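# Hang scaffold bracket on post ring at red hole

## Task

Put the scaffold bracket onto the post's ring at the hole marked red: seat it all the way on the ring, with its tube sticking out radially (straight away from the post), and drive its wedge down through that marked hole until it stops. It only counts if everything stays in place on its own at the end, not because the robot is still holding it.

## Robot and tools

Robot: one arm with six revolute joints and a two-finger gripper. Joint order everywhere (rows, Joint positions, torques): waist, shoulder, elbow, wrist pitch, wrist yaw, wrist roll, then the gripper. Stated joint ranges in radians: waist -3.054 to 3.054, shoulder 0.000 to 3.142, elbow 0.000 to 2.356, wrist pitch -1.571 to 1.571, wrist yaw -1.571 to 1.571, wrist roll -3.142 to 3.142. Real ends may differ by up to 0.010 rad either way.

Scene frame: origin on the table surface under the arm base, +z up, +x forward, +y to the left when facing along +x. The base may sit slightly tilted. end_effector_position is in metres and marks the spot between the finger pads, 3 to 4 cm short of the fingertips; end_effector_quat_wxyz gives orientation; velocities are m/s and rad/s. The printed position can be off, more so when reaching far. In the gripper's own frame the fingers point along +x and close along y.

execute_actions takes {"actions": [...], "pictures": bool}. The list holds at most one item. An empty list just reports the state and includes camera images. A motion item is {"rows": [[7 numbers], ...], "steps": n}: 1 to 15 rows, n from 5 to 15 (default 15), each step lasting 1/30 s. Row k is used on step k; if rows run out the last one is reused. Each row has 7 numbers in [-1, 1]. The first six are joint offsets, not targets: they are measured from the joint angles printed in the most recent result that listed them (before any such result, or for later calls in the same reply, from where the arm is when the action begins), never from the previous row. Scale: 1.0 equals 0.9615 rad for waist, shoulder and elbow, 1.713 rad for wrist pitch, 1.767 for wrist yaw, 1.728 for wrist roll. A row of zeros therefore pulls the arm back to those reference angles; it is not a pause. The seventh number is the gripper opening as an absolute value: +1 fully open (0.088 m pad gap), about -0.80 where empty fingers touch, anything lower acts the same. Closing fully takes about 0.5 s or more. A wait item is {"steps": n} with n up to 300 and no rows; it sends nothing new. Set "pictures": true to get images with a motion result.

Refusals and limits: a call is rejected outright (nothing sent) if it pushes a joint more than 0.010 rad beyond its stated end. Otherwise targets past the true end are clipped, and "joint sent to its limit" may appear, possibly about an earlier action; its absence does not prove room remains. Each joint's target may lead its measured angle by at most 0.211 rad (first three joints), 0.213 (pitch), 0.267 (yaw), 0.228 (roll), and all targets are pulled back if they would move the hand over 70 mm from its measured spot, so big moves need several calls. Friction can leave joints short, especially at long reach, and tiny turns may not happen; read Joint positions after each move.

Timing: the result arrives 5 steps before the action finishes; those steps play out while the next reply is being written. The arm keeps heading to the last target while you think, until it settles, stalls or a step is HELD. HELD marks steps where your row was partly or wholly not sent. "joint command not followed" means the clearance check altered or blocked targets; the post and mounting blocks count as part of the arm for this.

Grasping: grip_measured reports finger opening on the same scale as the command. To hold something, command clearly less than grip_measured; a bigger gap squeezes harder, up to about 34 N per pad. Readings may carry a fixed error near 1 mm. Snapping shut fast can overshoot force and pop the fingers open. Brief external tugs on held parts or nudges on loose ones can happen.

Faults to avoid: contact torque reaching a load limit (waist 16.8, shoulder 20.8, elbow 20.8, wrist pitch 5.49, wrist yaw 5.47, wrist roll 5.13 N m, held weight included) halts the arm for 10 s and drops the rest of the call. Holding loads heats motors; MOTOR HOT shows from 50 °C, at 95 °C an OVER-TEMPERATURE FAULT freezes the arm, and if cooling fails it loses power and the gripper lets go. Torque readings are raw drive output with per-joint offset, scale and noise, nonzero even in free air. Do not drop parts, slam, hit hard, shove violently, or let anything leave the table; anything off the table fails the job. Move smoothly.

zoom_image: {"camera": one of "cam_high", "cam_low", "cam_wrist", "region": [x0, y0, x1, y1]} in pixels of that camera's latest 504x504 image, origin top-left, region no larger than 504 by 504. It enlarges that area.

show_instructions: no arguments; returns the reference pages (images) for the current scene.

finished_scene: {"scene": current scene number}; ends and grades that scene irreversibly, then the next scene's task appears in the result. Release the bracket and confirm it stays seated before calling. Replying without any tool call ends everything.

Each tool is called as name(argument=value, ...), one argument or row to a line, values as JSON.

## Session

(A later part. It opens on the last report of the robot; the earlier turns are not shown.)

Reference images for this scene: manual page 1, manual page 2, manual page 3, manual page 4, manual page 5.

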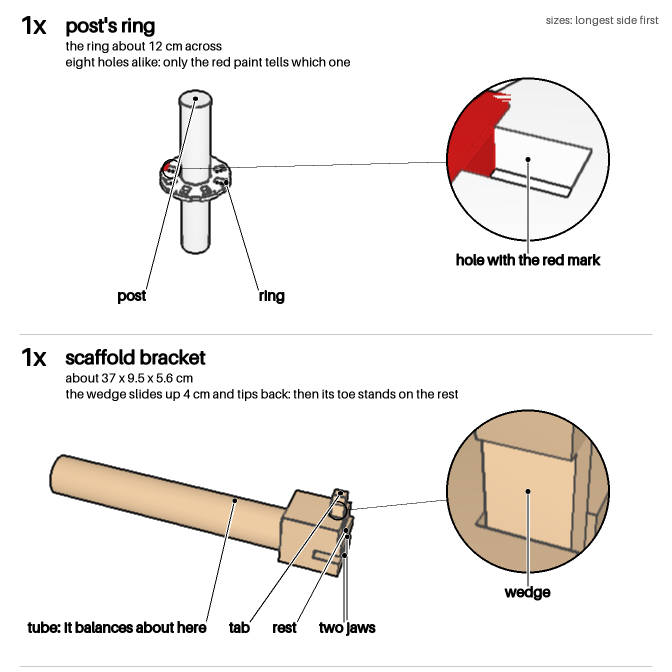

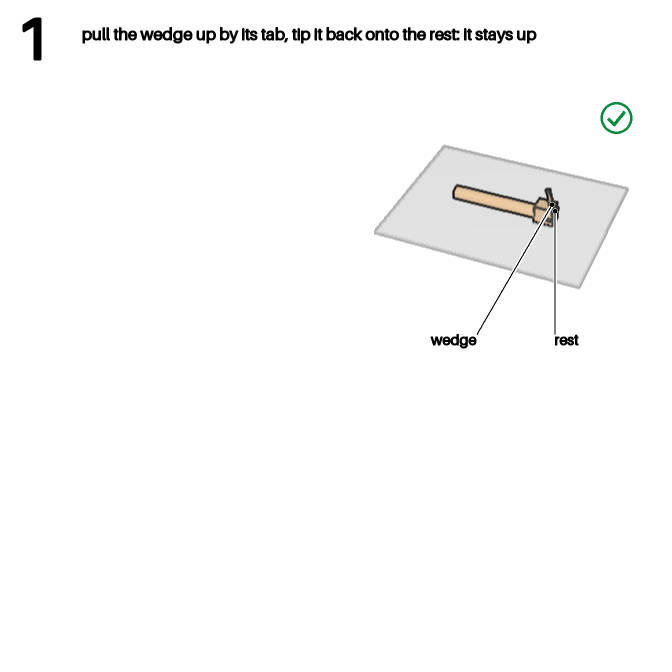

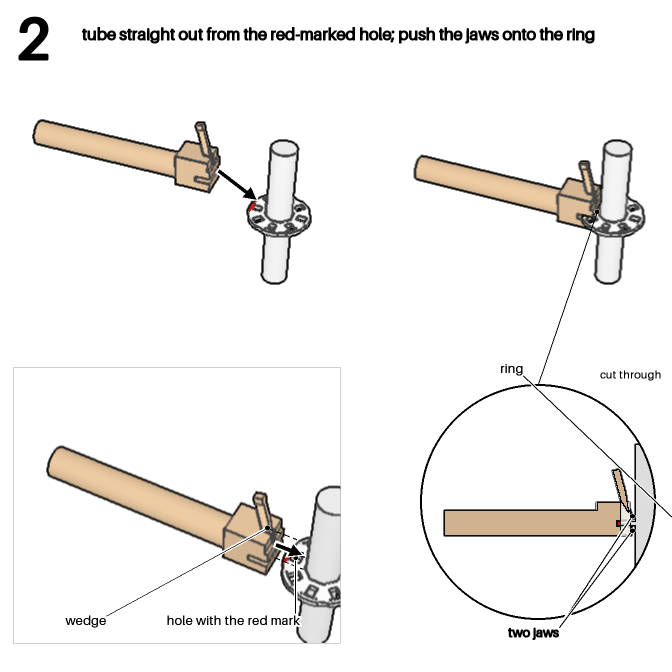

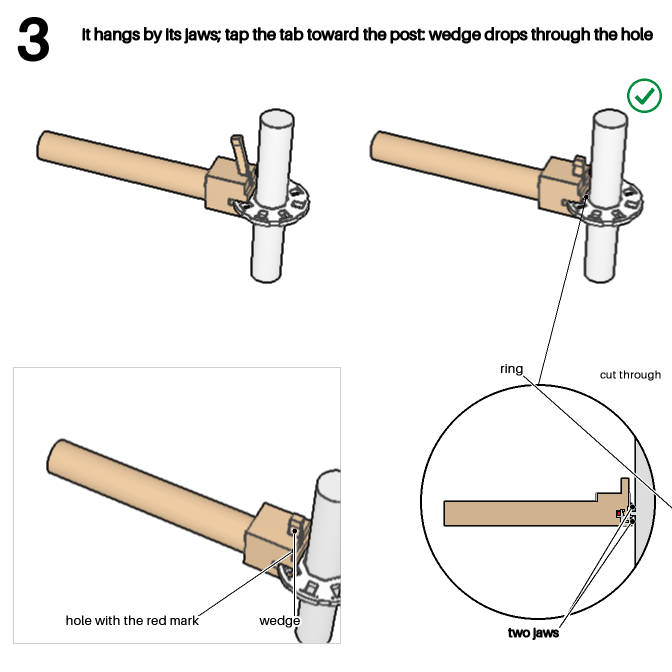

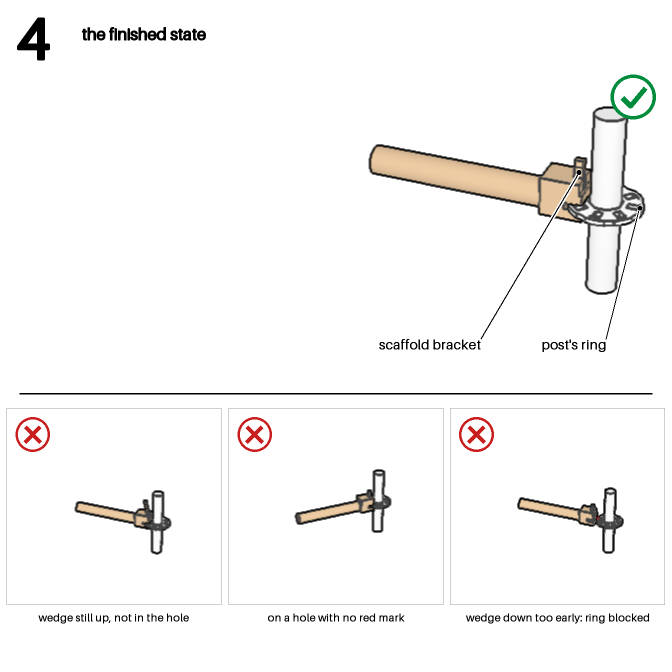

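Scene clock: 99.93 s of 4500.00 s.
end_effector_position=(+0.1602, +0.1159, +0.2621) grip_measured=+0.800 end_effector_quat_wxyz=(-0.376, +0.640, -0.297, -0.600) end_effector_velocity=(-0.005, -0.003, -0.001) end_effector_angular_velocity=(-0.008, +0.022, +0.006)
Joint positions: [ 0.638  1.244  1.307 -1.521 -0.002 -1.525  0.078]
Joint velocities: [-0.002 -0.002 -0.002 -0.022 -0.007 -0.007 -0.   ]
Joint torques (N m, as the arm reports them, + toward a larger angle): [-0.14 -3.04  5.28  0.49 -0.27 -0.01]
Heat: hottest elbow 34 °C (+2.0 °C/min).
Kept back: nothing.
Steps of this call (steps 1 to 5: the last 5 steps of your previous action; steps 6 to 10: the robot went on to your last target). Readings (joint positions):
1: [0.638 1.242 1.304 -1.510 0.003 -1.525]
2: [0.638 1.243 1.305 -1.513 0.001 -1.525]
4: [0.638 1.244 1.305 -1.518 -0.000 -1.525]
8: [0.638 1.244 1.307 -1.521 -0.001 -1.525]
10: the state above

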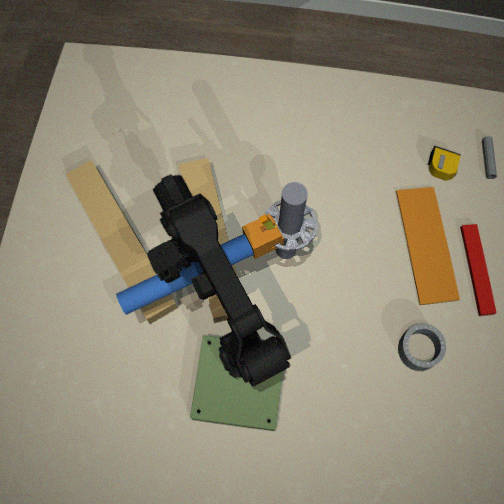

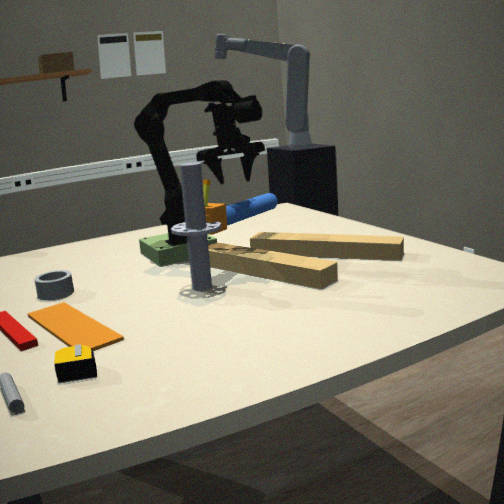

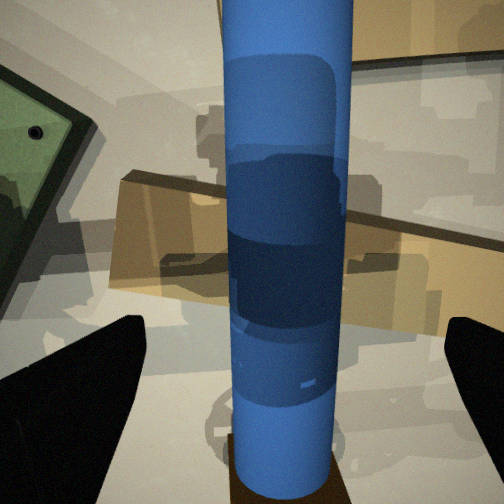

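execute_actions(
  actions=[
    {"rows":[[-0.08,0.02,0.05,-0.005,0,-0.045,0.5],[-0.16,0.04,0.08,-0.01,0,-0.09,0.2],[-0.24,0.06,0.11,-0.013,0,-0.135,-0.2],[-0.32,0.08,0.13,-0.014,0,-0.18,-0.6],[-0.4,0.1,0.145,-0.014,0,-0.22,-0.9],[-0.426,0.105,0.15,-0.014,0,-0.237,-0.9]],"steps":15},
  ],
)

execute_actions(
  actions=[
    {"steps":15},
  ],
  pictures=true,
)

zoom_image(
  camera="cam_high",
  region=[140, 150, 340, 310],
)

zoom_image(
  camera="cam_low",
  region=[150, 120, 310, 260],
)

Scene clock: 101.13 s of 4500.00 s.
end_effector_position=(+0.2160, +0.0506, +0.2786) grip_measured=-0.334 end_effector_quat_wxyz=(-0.374, +0.655, -0.305, -0.581) end_effector_velocity=(+0.022, -0.056, -0.002) end_effector_angular_velocity=(-0.049, +0.031, +0.085)
Joint positions: [ 0.25   1.337  1.437 -1.541  0.001 -1.904  0.023]
Joint velocities: [-0.271  0.061  0.042 -0.022 -0.007 -0.359 -0.175]
Joint torques (N m, as the arm reports them, + toward a larger angle): [ 0.32 -3.92  5.45  0.48 -0.22 -0.1 ]
Heat: hottest elbow 34 °C (+2.0 °C/min).
Steps of this call (steps 1 to 26: the robot went on to your last target; steps 27 to 36: the first 10 steps of this action). Readings (joint positions):
27: [0.630 1.247 1.313 -1.526 -0.005 -1.543]
28: [0.601 1.254 1.327 -1.532 -0.007 -1.580]
30: [0.496 1.279 1.371 -1.534 -0.007 -1.688]
34: [0.284 1.328 1.432 -1.536 0.001 -1.872]
36: the state above

Scene clock: 101.63 s of 4500.00 s.
end_effector_position=(+0.2177, +0.0469, +0.2798) grip_measured=-0.785 end_effector_quat_wxyz=(-0.371, +0.659, -0.302, -0.581) end_effector_velocity=(+0.001, +0.001, -0.001) end_effector_angular_velocity=(+0.007, -0.001, +0.006)
Joint positions: [ 0.232  1.339  1.443 -1.542  0.    -1.932  0.001]
Joint velocities: [-0.002  0.002 -0.002  0.007 -0.007 -0.007 -0.   ]
Joint torques (N m, as the arm reports them, + toward a larger angle): [-0.22 -3.55  5.21  0.48 -0.23 -0.07]
Heat: hottest elbow 34 °C (+2.0 °C/min).
Kept back: nothing.
Steps of this call (steps 1 to 5: the last 5 steps of your previous action; steps 6 to 15: the robot went on to your last target). Readings (joint positions):
1: [0.243 1.338 1.438 -1.542 0.001 -1.913]
2: [0.239 1.339 1.439 -1.542 0.000 -1.919]
4: [0.236 1.339 1.442 -1.542 0.000 -1.926]
8: [0.232 1.339 1.443 -1.542 0.000 -1.931]
15: the state above

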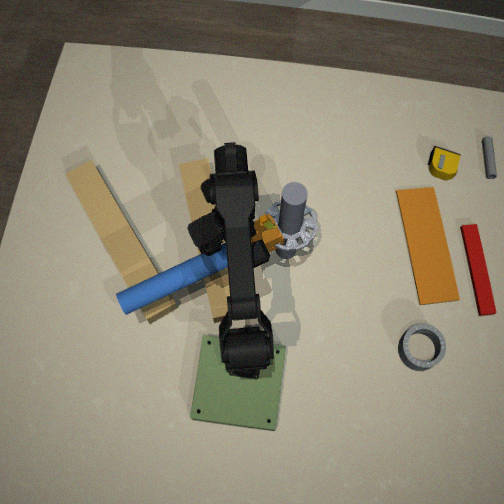

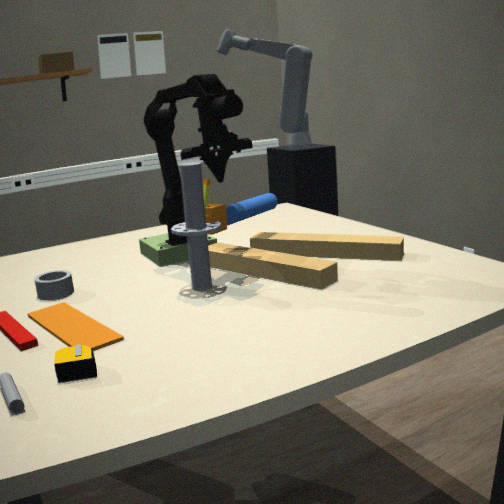

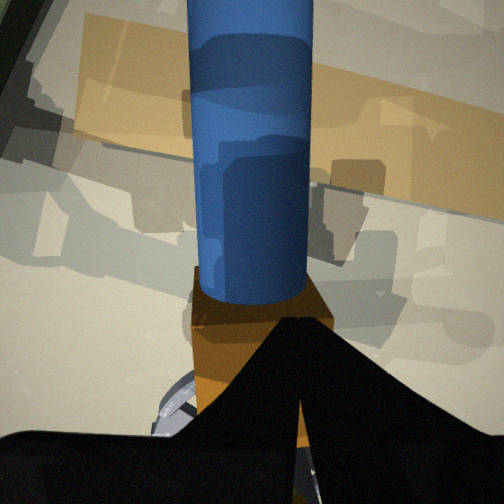

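Region (140, 150, 340, 310) of cam_high's 504x504 image, scaled by 2.520, with more detail than that image has; it fills the top 403 rows of this view, and the rest is white.

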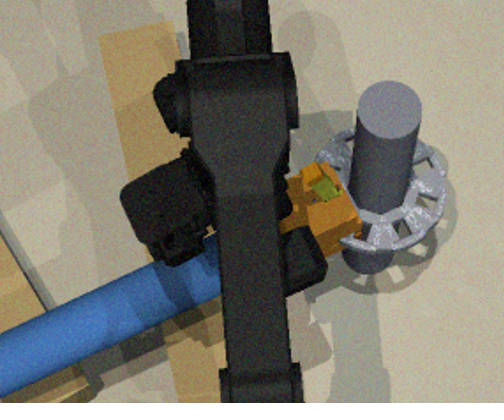

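Region (150, 120, 310, 260) of cam_low's 504x504 image, scaled by 3.150, with more detail than that image has; it fills the top 441 rows of this view, and the rest is white.

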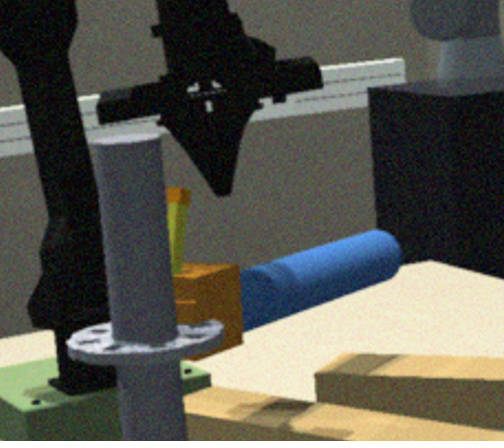

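execute_actions(
  actions=[],
  pictures=true,
)

Scene clock: 102.30 s of 4500.00 s.
end_effector_position=(+0.2177, +0.0469, +0.2799) grip_measured=-0.785 end_effector_quat_wxyz=(-0.371, +0.659, -0.302, -0.581) end_effector_velocity=(+0.000, +0.003, +0.000) end_effector_angular_velocity=(+0.022, -0.003, +0.008)
Joint positions: [ 0.232  1.339  1.444 -1.542  0.    -1.932  0.001]
Joint velocities: [-0.002 -0.002 -0.002  0.007 -0.022 -0.007 -0.   ]
Joint torques (N m, as the arm reports them, + toward a larger angle): [-0.3  -3.61  5.18  0.49 -0.22 -0.07]
Heat: hottest elbow 34 °C (+2.0 °C/min).
Kept back: nothing.
Steps of this call (steps 1 to 15: the robot went on to your last target; steps 16 to 20: nothing new was sent). Readings (joint positions):
1: [0.232 1.339 1.443 -1.542 0.000 -1.932]
2: [0.232 1.339 1.443 -1.542 0.000 -1.932]
4: [0.232 1.339 1.443 -1.542 0.000 -1.932]
8: [0.232 1.339 1.443 -1.542 0.000 -1.932]
20: the state above
The arm was judged still, so your last target was given up. Only a new action makes it travel on or press farther. Fingers that are still opening or closing keep moving.

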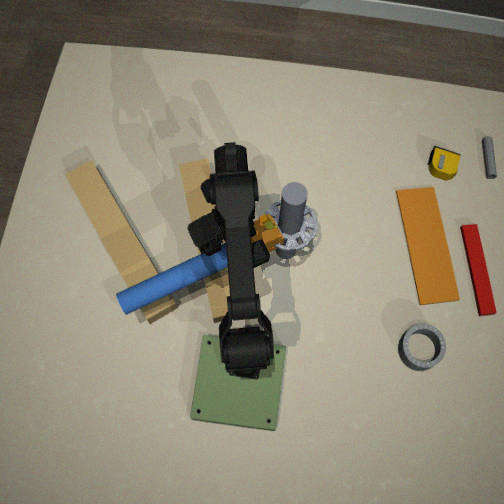

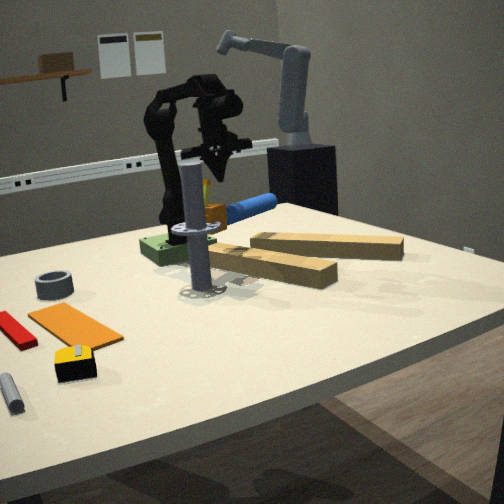

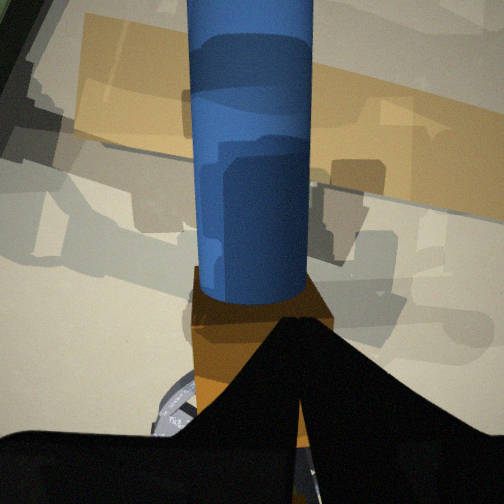

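execute_actions(
  actions=[
    {"rows": [[0,-0.006,-0.045,0.03,0,0,-0.9]], "steps": 15},
  ],
  pictures=true,
)

zoom_image(
  camera="cam_high",
  region=[200, 170, 340, 290],
)

zoom_image(
  camera="cam_low",
  region=[150, 120, 310, 260],
)

Scene clock: 102.97 s of 4500.00 s.
end_effector_position=(+0.2230, +0.0481, +0.2728) grip_measured=-0.785 end_effector_quat_wxyz=(-0.374, +0.662, -0.298, -0.576) end_effector_velocity=(-0.005, +0.002, -0.004) end_effector_angular_velocity=(+0.013, +0.025, +0.023)
Joint positions: [ 0.232  1.336  1.41  -1.495  0.    -1.932  0.001]
Joint velocities: [-0.002 -0.002 -0.017 -0.007 -0.022 -0.022 -0.   ]
Joint torques (N m, as the arm reports them, + toward a larger angle): [-0.02 -4.7   3.79  0.95 -0.15 -0.01]
Heat: hottest elbow 34 °C (+2.0 °C/min).
Steps of this call (steps 1 to 10: nothing new was sent; steps 11 to 20: the first 10 steps of this action). Readings (joint positions):
11: [0.232 1.339 1.439 -1.537 0.000 -1.932]
12: [0.232 1.337 1.432 -1.522 0.000 -1.932]
14: [0.232 1.336 1.420 -1.506 0.000 -1.932]
18: [0.232 1.336 1.410 -1.497 0.000 -1.932]
20: the state above

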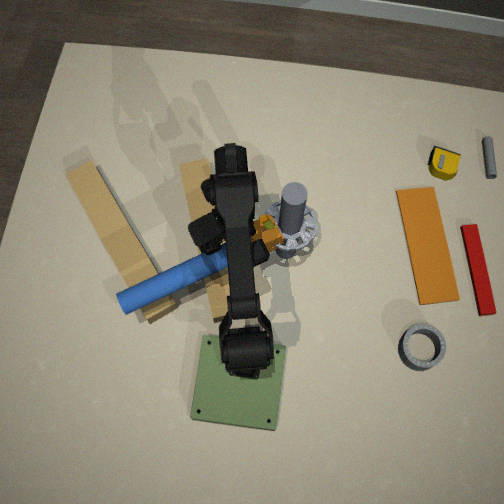

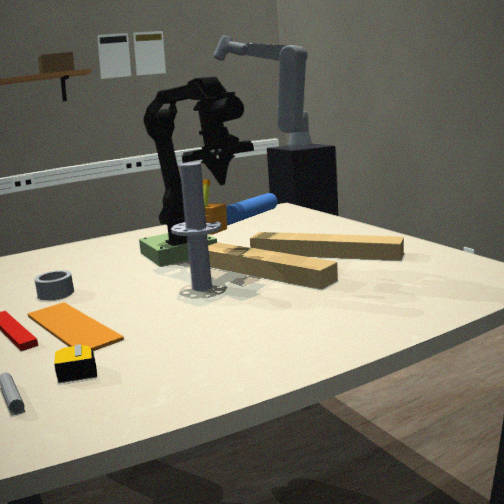

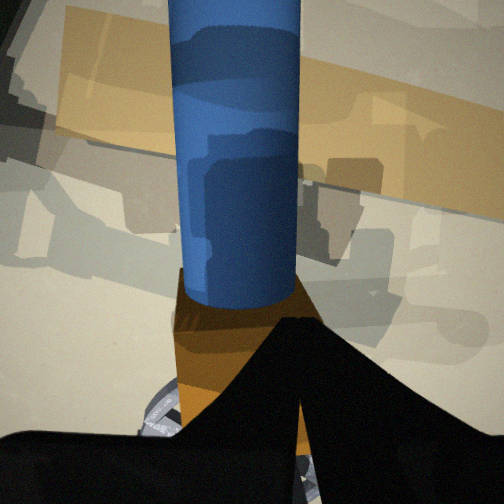

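Region (200, 170, 340, 290) of cam_high's 504x504 image, scaled by 3.600, with more detail than that image has; it fills the top 432 rows of this view, and the rest is white.

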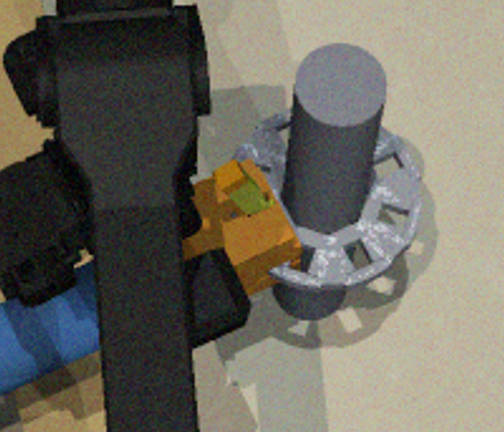

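Region (150, 120, 310, 260) of cam_low's 504x504 image, scaled by 3.150, with more detail than that image has; it fills the top 441 rows of this view, and the rest is white.

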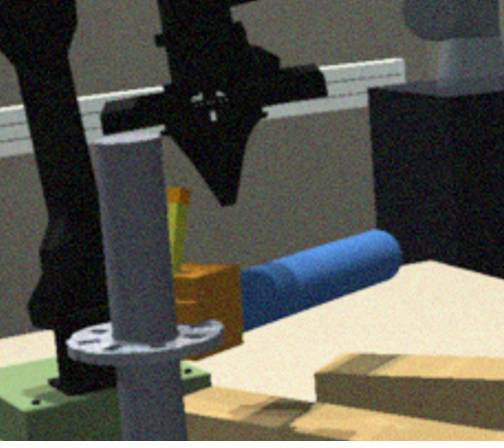

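execute_actions(
  actions=[
    {"rows": [[0,-0.045,-0.04,0.008,0,0,-0.9]], "steps": 15},
  ],
)

execute_actions(
  actions=[],
  pictures=true,
)

zoom_image(
  camera="cam_high",
  region=[200, 170, 340, 290],
)

zoom_image(
  camera="cam_low",
  region=[150, 120, 310, 260],
)

Scene clock: 104.77 s of 4500.00 s.
end_effector_position=(+0.2171, +0.0468, +0.2732) grip_measured=-0.785 end_effector_quat_wxyz=(-0.379, +0.667, -0.293, -0.570) end_effector_velocity=(-0.008, -0.001, -0.006) end_effector_angular_velocity=(-0.003, +0.042, +0.006)
Joint positions: [ 0.232  1.298  1.381 -1.484  0.    -1.932  0.001]
Joint velocities: [-0.002 -0.002 -0.022 -0.022 -0.007 -0.007  0.   ]
Joint torques (N m, as the arm reports them, + toward a larger angle): [-0.01 -4.59  3.77  0.96 -0.14 -0.01]
Heat: hottest elbow 33 °C (+1.0 °C/min).
Steps of this call (steps 1 to 5: the last 5 steps of your previous action; steps 6 to 15: the robot went on to your last target; steps 16 to 44: nothing new was sent; steps 45 to 54: the first 10 steps of this action). Readings (joint positions):
45: [0.232 1.331 1.404 -1.488 0.000 -1.932]
46: [0.232 1.323 1.396 -1.484 0.000 -1.932]
48: [0.232 1.309 1.385 -1.484 0.000 -1.932]
52: [0.232 1.298 1.382 -1.484 0.000 -1.932]
54: the state above

Scene clock: 104.93 s of 4500.00 s.
end_effector_position=(+0.2170, +0.0468, +0.2729) grip_measured=-0.785 end_effector_quat_wxyz=(-0.378, +0.667, -0.293, -0.571) end_effector_velocity=(-0.002, -0.002, -0.000) end_effector_angular_velocity=(-0.010, +0.005, +0.003)
Joint positions: [ 0.232  1.298  1.38  -1.484  0.    -1.932  0.001]
Joint velocities: [-0.002 -0.002 -0.002 -0.007  0.007 -0.007 -0.   ]
Joint torques (N m, as the arm reports them, + toward a larger angle): [-0.06 -4.72  3.77  0.94 -0.13  0.  ]
Heat: hottest elbow 33 °C (+1.0 °C/min).
Kept back: nothing.
Steps of this call (steps 1 to 5: the last 5 steps of your previous action). Readings (joint positions):
1: [0.232 1.298 1.381 -1.484 0.000 -1.932]
2: [0.232 1.298 1.380 -1.484 0.000 -1.932]
4: [0.232 1.298 1.380 -1.484 0.000 -1.932]
5: the state above

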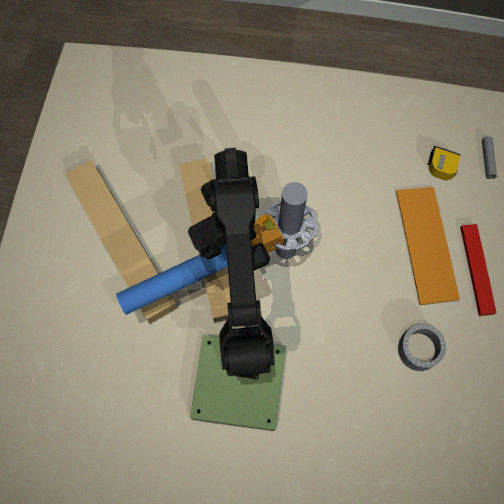

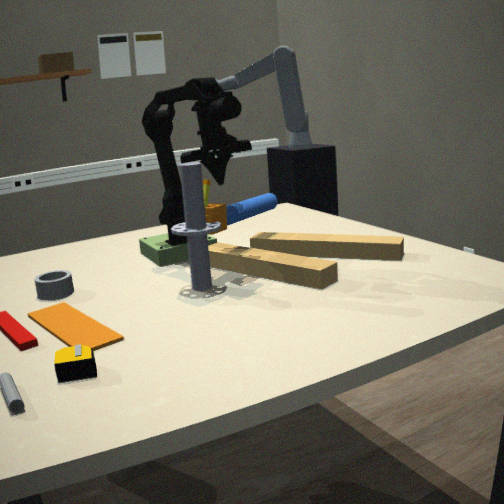

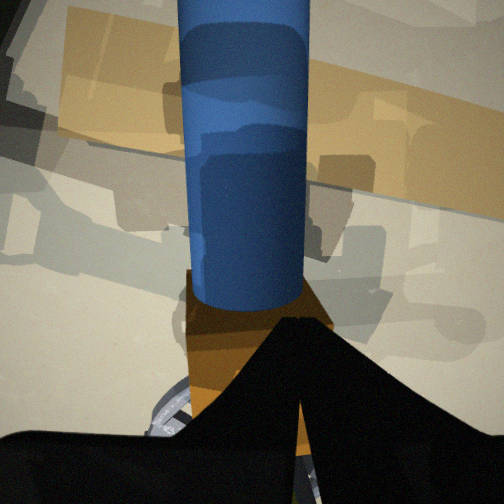

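Region (200, 170, 340, 290) of cam_high's 504x504 image, scaled by 3.600, with more detail than that image has; it fills the top 432 rows of this view, and the rest is white.

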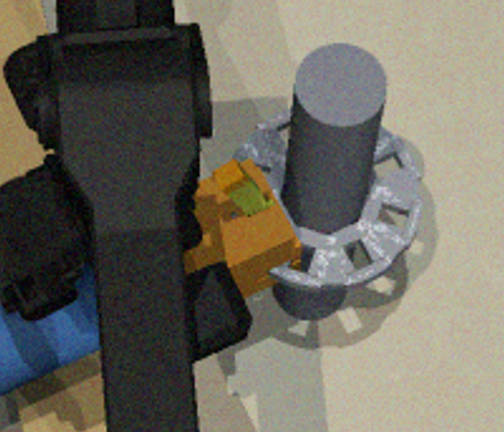

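Region (150, 120, 310, 260) of cam_low's 504x504 image, scaled by 3.150, with more detail than that image has; it fills the top 441 rows of this view, and the rest is white.

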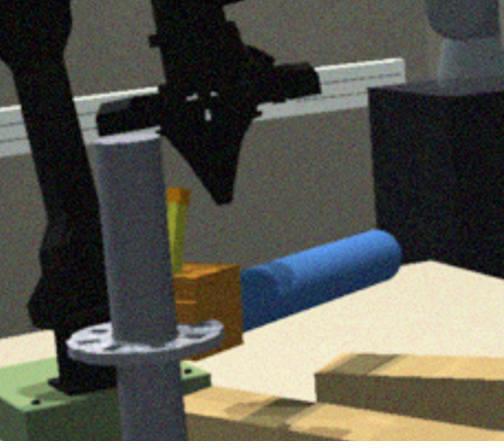

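execute_actions(
  actions=[
    {"rows": [[0,-0.054,-0.111,0.044,0,0,-0.9]], "steps": 15},
  ],
)

execute_actions(
  actions=[
    {"steps": 6},
  ],
  pictures=true,
)

zoom_image(
  camera="cam_low",
  region=[150, 120, 310, 260],
)

Scene clock: 105.87 s of 4500.00 s.
end_effector_position=(+0.2136, +0.0461, +0.2576) grip_measured=-0.785 end_effector_quat_wxyz=(-0.382, +0.671, -0.289, -0.565) end_effector_velocity=(+0.002, -0.000, +0.003) end_effector_angular_velocity=(+0.019, -0.048, -0.013)
Joint positions: [ 0.232  1.253  1.283 -1.413  0.    -1.932  0.001]
Joint velocities: [-0.007 -0.032 -0.017  0.037 -0.007  0.007  0.   ]
Joint torques (N m, as the arm reports them, + toward a larger angle): [-0.08 -4.4   3.84  1.07 -0.13 -0.01]
Heat: hottest elbow 33 °C (+1.0 °C/min).
Steps of this call (steps 1 to 15: the robot went on to your last target; steps 16 to 18: nothing new was sent; steps 19 to 28: the first 10 steps of this action). Readings (joint positions):
19: [0.232 1.289 1.365 -1.464 0.000 -1.932]
20: [0.232 1.276 1.340 -1.441 0.000 -1.932]
22: [0.232 1.261 1.305 -1.435 0.000 -1.932]
26: [0.232 1.255 1.285 -1.415 0.000 -1.932]
28: the state above

Scene clock: 106.07 s of 4500.00 s.
end_effector_position=(+0.2137, +0.0461, +0.2579) grip_measured=-0.785 end_effector_quat_wxyz=(-0.383, +0.672, -0.288, -0.564) end_effector_velocity=(+0.001, -0.003, -0.001) end_effector_angular_velocity=(-0.008, -0.004, -0.002)
Joint positions: [ 0.232  1.251  1.282 -1.411  0.    -1.932  0.001]
Joint velocities: [-0.007 -0.002 -0.007  0.007  0.007 -0.007 -0.   ]
Joint torques (N m, as the arm reports them, + toward a larger angle): [-0.05 -4.43  3.87  1.05 -0.12  0.01]
Heat: hottest elbow 33 °C (+1.0 °C/min).
Kept back: nothing.
Steps of this call (steps 1 to 5: the last 5 steps of your previous action; step 6: the robot went on to your last target). Readings (joint positions):
1: [0.232 1.252 1.283 -1.413 0.000 -1.932]
2: [0.232 1.252 1.283 -1.412 0.000 -1.932]
4: [0.232 1.251 1.283 -1.412 0.000 -1.932]
6: the state above

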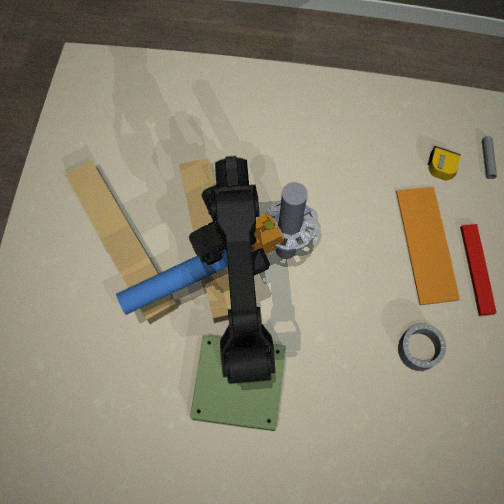

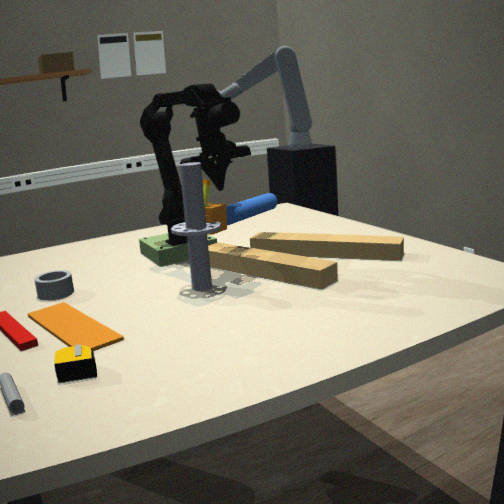

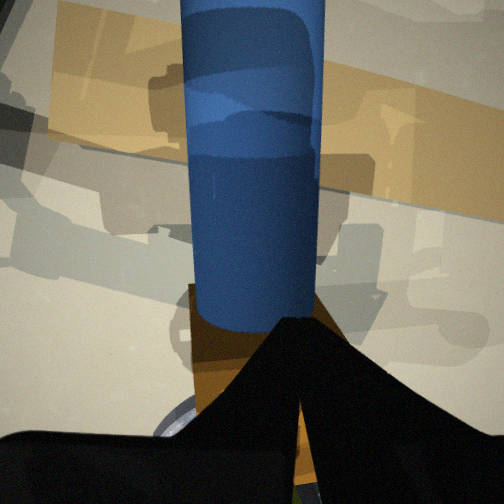

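Region (150, 120, 310, 260) of cam_low's 504x504 image, scaled by 3.150, with more detail than that image has; it fills the top 441 rows of this view, and the rest is white.

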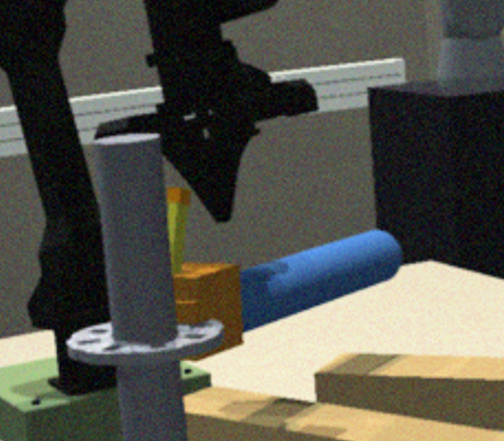

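execute_actions(
  actions=[
    {"rows": [[-0.03,0,0.015,0,0,-0.017,-0.9],[-0.06,0,0.015,0,0,-0.034,-0.9],[-0.09,0.005,0.015,0,0,-0.05,-0.9],[-0.12,0.005,0.015,0,0,-0.067,-0.9]], "steps": 15},
  ],
)

execute_actions(
  actions=[
    {"steps": 6},
  ],
  pictures=true,
)

zoom_image(
  camera="cam_low",
  region=[150, 120, 310, 260],
)

Scene clock: 106.63 s of 4500.00 s.
end_effector_position=(+0.2184, +0.0223, +0.2595) grip_measured=-0.785 end_effector_quat_wxyz=(-0.379, +0.678, -0.293, -0.558) end_effector_velocity=(-0.001, -0.008, -0.001) end_effector_angular_velocity=(-0.021, +0.005, +0.031)
Joint positions: [ 0.122  1.251  1.288 -1.411 -0.    -2.04   0.001]
Joint velocities: [-0.032 -0.002 -0.002 -0.007  0.007 -0.066  0.   ]
Joint torques (N m, as the arm reports them, + toward a larger angle): [-0.25 -3.25  5.45  0.84 -0.11 -0.08]
Heat: hottest elbow 33 °C (+1.0 °C/min).
Steps of this call (steps 1 to 7: the robot went on to your last target; steps 8 to 17: the first 10 steps of this action). Readings (joint positions):
8: [0.229 1.251 1.282 -1.411 0.000 -1.938]
9: [0.219 1.251 1.283 -1.411 0.000 -1.952]
11: [0.179 1.251 1.285 -1.411 0.000 -1.992]
15: [0.126 1.251 1.288 -1.411 -0.000 -2.034]
17: the state above

Scene clock: 106.83 s of 4500.00 s.
end_effector_position=(+0.2185, +0.0217, +0.2595) grip_measured=-0.785 end_effector_quat_wxyz=(-0.378, +0.678, -0.292, -0.558) end_effector_velocity=(-0.005, +0.001, -0.002) end_effector_angular_velocity=(+0.017, +0.029, +0.005)
Joint positions: [ 0.12   1.251  1.288 -1.411 -0.    -2.046  0.001]
Joint velocities: [-0.007  0.002 -0.002 -0.022 -0.022 -0.007 -0.   ]
Joint torques (N m, as the arm reports them, + toward a larger angle): [-0.28 -3.25  5.46  0.81 -0.11 -0.05]
Heat: hottest elbow 33 °C (+1.0 °C/min).
Kept back: nothing.
Steps of this call (steps 1 to 5: the last 5 steps of your previous action; step 6: the robot went on to your last target). Readings (joint positions):
1: [0.121 1.251 1.288 -1.411 -0.000 -2.042]
2: [0.121 1.251 1.288 -1.411 -0.000 -2.043]
4: [0.120 1.251 1.288 -1.411 -0.000 -2.045]
6: the state above

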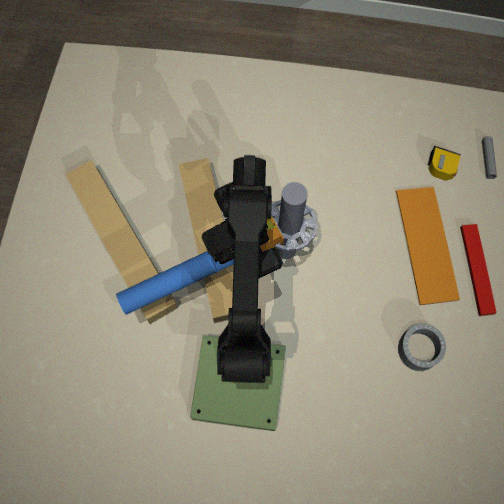

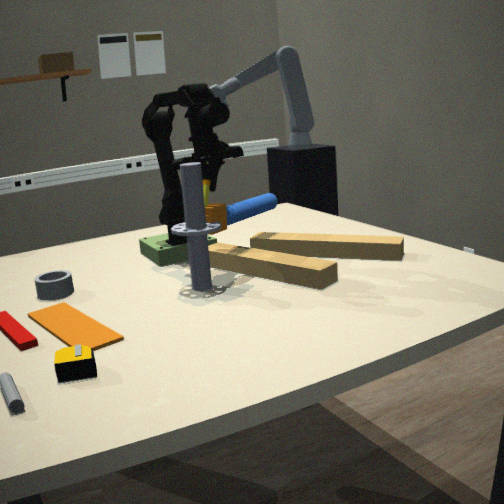

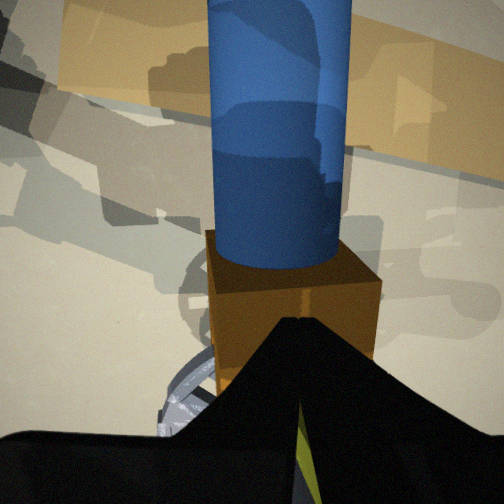

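Region (150, 120, 310, 260) of cam_low's 504x504 image, scaled by 3.150, with more detail than that image has; it fills the top 441 rows of this view, and the rest is white.

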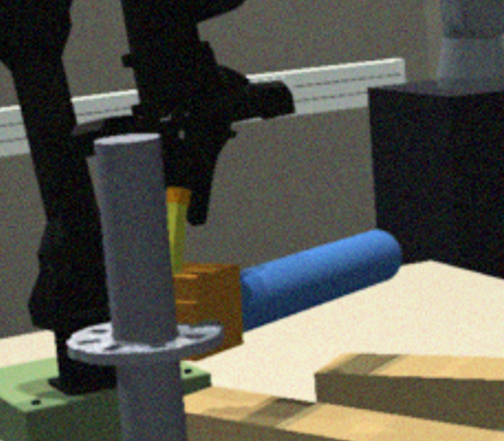

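Not yet touching; continue.

execute_actions(
  actions=[
    {"rows": [[-0.03,-0.004,0.012,0,0,-0.017,-0.9],[-0.06,-0.004,0.012,0,0,-0.034,-0.9],[-0.09,-0.004,0.012,0,0,-0.05,-0.9]], "steps": 15},
  ],
)

execute_actions(
  actions=[
    {"steps": 6},
  ],
  pictures=true,
)

zoom_image(
  camera="cam_low",
  region=[150, 120, 310, 260],
)

Scene clock: 107.33 s of 4500.00 s.
end_effector_position=(+0.2201, +0.0036, +0.2605) grip_measured=-0.785 end_effector_quat_wxyz=(-0.374, +0.682, -0.297, -0.554) end_effector_velocity=(-0.004, -0.002, -0.001) end_effector_angular_velocity=(+0.010, +0.022, +0.033)
Joint positions: [ 0.038  1.251  1.292 -1.411 -0.    -2.127  0.001]
Joint velocities: [-0.022  0.002  0.002 -0.022 -0.022 -0.051 -0.   ]
Joint torques (N m, as the arm reports them, + toward a larger angle): [-0.33 -4.25  5.42  0.84 -0.11 -0.06]
Heat: hottest elbow 33 °C (+1.0 °C/min).
Steps of this call (steps 1 to 5: the robot went on to your last target; steps 6 to 15: the first 10 steps of this action). Readings (joint positions):
6: [0.116 1.251 1.289 -1.411 -0.000 -2.053]
7: [0.106 1.251 1.290 -1.411 -0.000 -2.066]
9: [0.070 1.251 1.291 -1.411 -0.000 -2.099]
13: [0.040 1.251 1.292 -1.411 -0.000 -2.123]
15: the state above

Scene clock: 107.53 s of 4500.00 s.
end_effector_position=(+0.2201, +0.0033, +0.2605) grip_measured=-0.785 end_effector_quat_wxyz=(-0.374, +0.683, -0.297, -0.554) end_effector_velocity=(-0.006, +0.000, -0.000) end_effector_angular_velocity=(+0.002, +0.017, +0.021)
Joint positions: [ 0.036  1.251  1.292 -1.411 -0.    -2.13   0.001]
Joint velocities: [-0.002 -0.007 -0.002 -0.022 -0.007 -0.022 -0.   ]
Joint torques (N m, as the arm reports them, + toward a larger angle): [-0.29 -4.31  5.42  0.84 -0.12 -0.06]
Heat: hottest elbow 33 °C (+1.0 °C/min).
Kept back: nothing.
Steps of this call (steps 1 to 5: the last 5 steps of your previous action; step 6: the robot went on to your last target). Readings (joint positions):
1: [0.037 1.251 1.292 -1.411 -0.000 -2.128]
2: [0.037 1.251 1.292 -1.411 -0.000 -2.129]
4: [0.036 1.251 1.292 -1.411 -0.000 -2.129]
6: the state above

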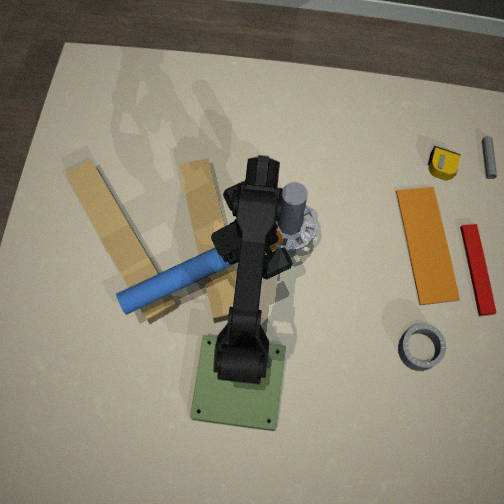

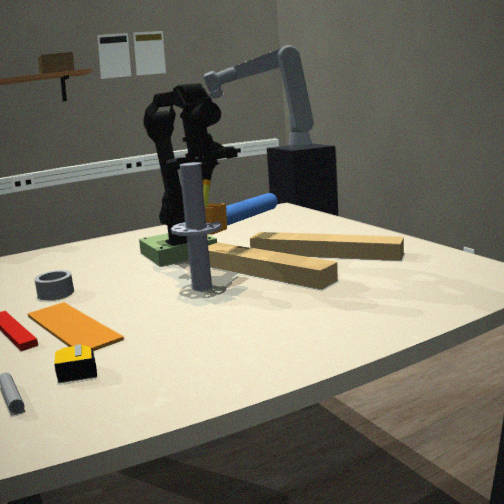

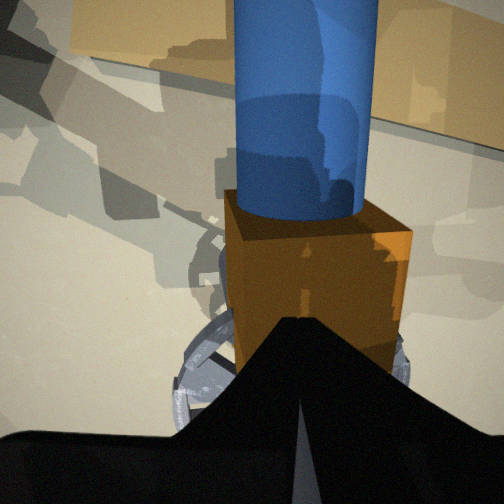

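Region (150, 120, 310, 260) of cam_low's 504x504 image, scaled by 3.150, with more detail than that image has; it fills the top 441 rows of this view, and the rest is white.

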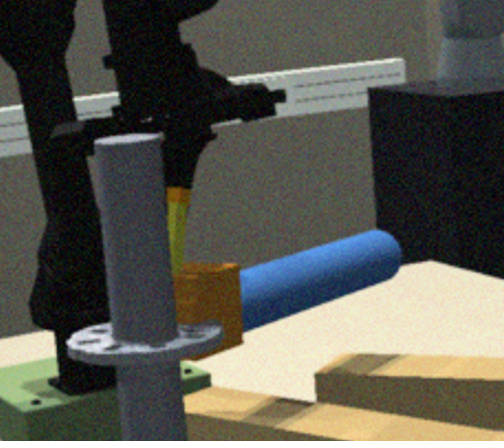

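zoom_image(
  camera="cam_high",
  region=[200, 170, 340, 290],
)

Region (200, 170, 340, 290) of cam_high's 504x504 image, scaled by 3.600, with more detail than that image has; it fills the top 432 rows of this view, and the rest is white.

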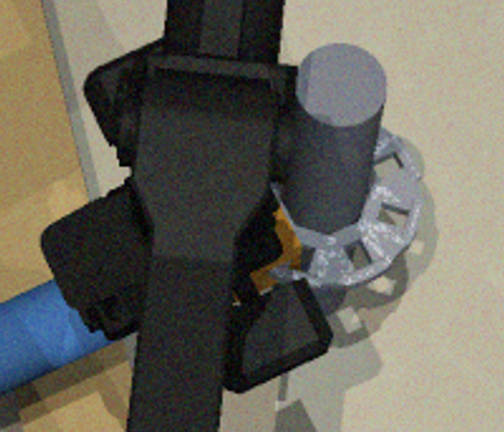

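execute_actions(
  actions=[
    {"rows": [[0,0.03,0.045,0.003,0,0,-0.9]], "steps": 15},
  ],
)

execute_actions(
  actions=[
    {"steps": 6},
  ],
  pictures=true,
)

zoom_image(
  camera="cam_low",
  region=[150, 120, 310, 260],
)

Scene clock: 108.33 s of 4500.00 s.
end_effector_position=(+0.2270, +0.0030, +0.2655) grip_measured=-0.785 end_effector_quat_wxyz=(-0.375, +0.686, -0.295, -0.549) end_effector_velocity=(-0.002, +0.001, +0.001) end_effector_angular_velocity=(+0.005, +0.003, +0.006)
Joint positions: [ 0.035  1.271  1.323 -1.41   0.001 -2.13   0.001]
Joint velocities: [-0.002 -0.002  0.002 -0.007 -0.007 -0.007 -0.   ]
Joint torques (N m, as the arm reports them, + toward a larger angle): [ 0.1  -3.03  5.68  1.15 -0.2   0.  ]
Heat: hottest elbow 33 °C (+1.0 °C/min).
Steps of this call (steps 1 to 14: the robot went on to your last target; steps 15 to 24: the first 10 steps of this action). Readings (joint positions):
15: [0.036 1.254 1.297 -1.413 -0.000 -2.130]
16: [0.036 1.260 1.306 -1.413 -0.000 -2.130]
18: [0.036 1.268 1.320 -1.408 -0.000 -2.130]
22: [0.035 1.271 1.323 -1.410 0.001 -2.130]
24: the state above

Scene clock: 108.53 s of 4500.00 s.
end_effector_position=(+0.2270, +0.0030, +0.2655) grip_measured=-0.785 end_effector_quat_wxyz=(-0.375, +0.686, -0.295, -0.549) end_effector_velocity=(+0.001, +0.001, -0.001) end_effector_angular_velocity=(+0.006, -0.002, +0.006)
Joint positions: [ 0.035  1.272  1.324 -1.411  0.001 -2.13   0.001]
Joint velocities: [-0.002  0.002 -0.002  0.007 -0.007 -0.007 -0.   ]
Joint torques (N m, as the arm reports them, + toward a larger angle): [ 0.09 -3.02  5.75  1.15 -0.19  0.01]
Heat: hottest elbow 33 °C (+1.0 °C/min).
Kept back: nothing.
Steps of this call (steps 1 to 5: the last 5 steps of your previous action; step 6: the robot went on to your last target). Readings (joint positions):
1: [0.035 1.271 1.324 -1.410 0.001 -2.130]
2: [0.035 1.272 1.324 -1.410 0.001 -2.130]
4: [0.035 1.272 1.324 -1.411 0.001 -2.130]
6: the state above

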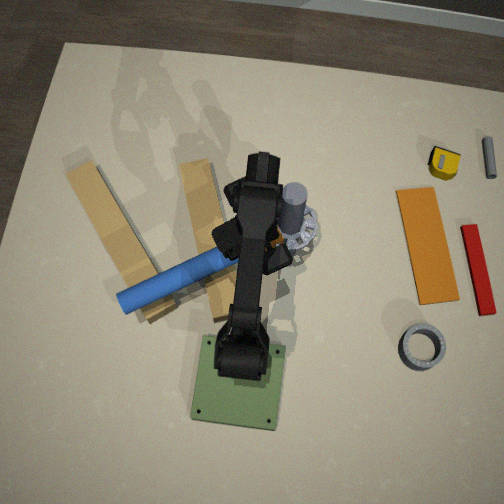

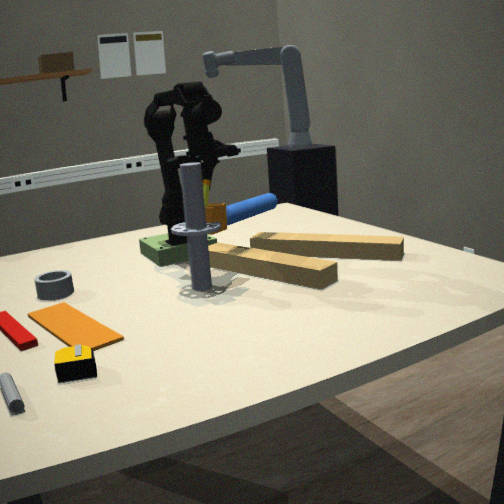

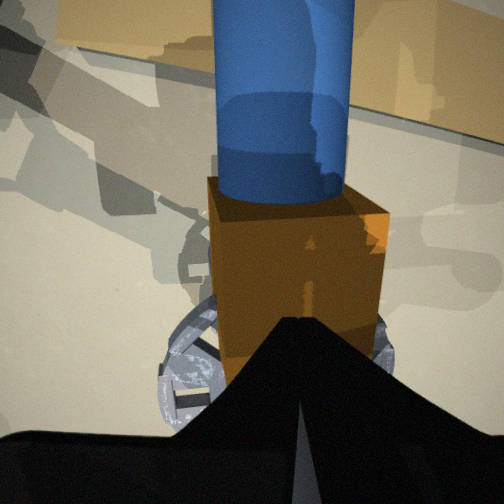

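Region (150, 120, 310, 260) of cam_low's 504x504 image, scaled by 3.150, with more detail than that image has; it fills the top 441 rows of this view, and the rest is white.

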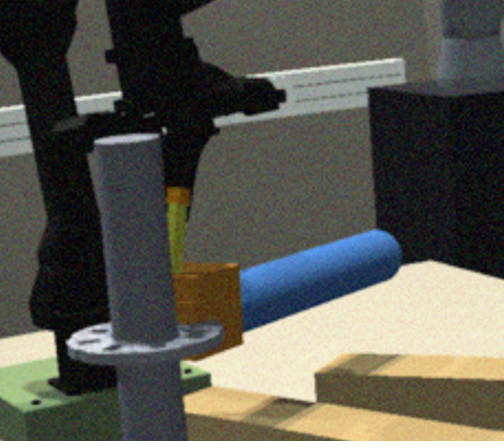

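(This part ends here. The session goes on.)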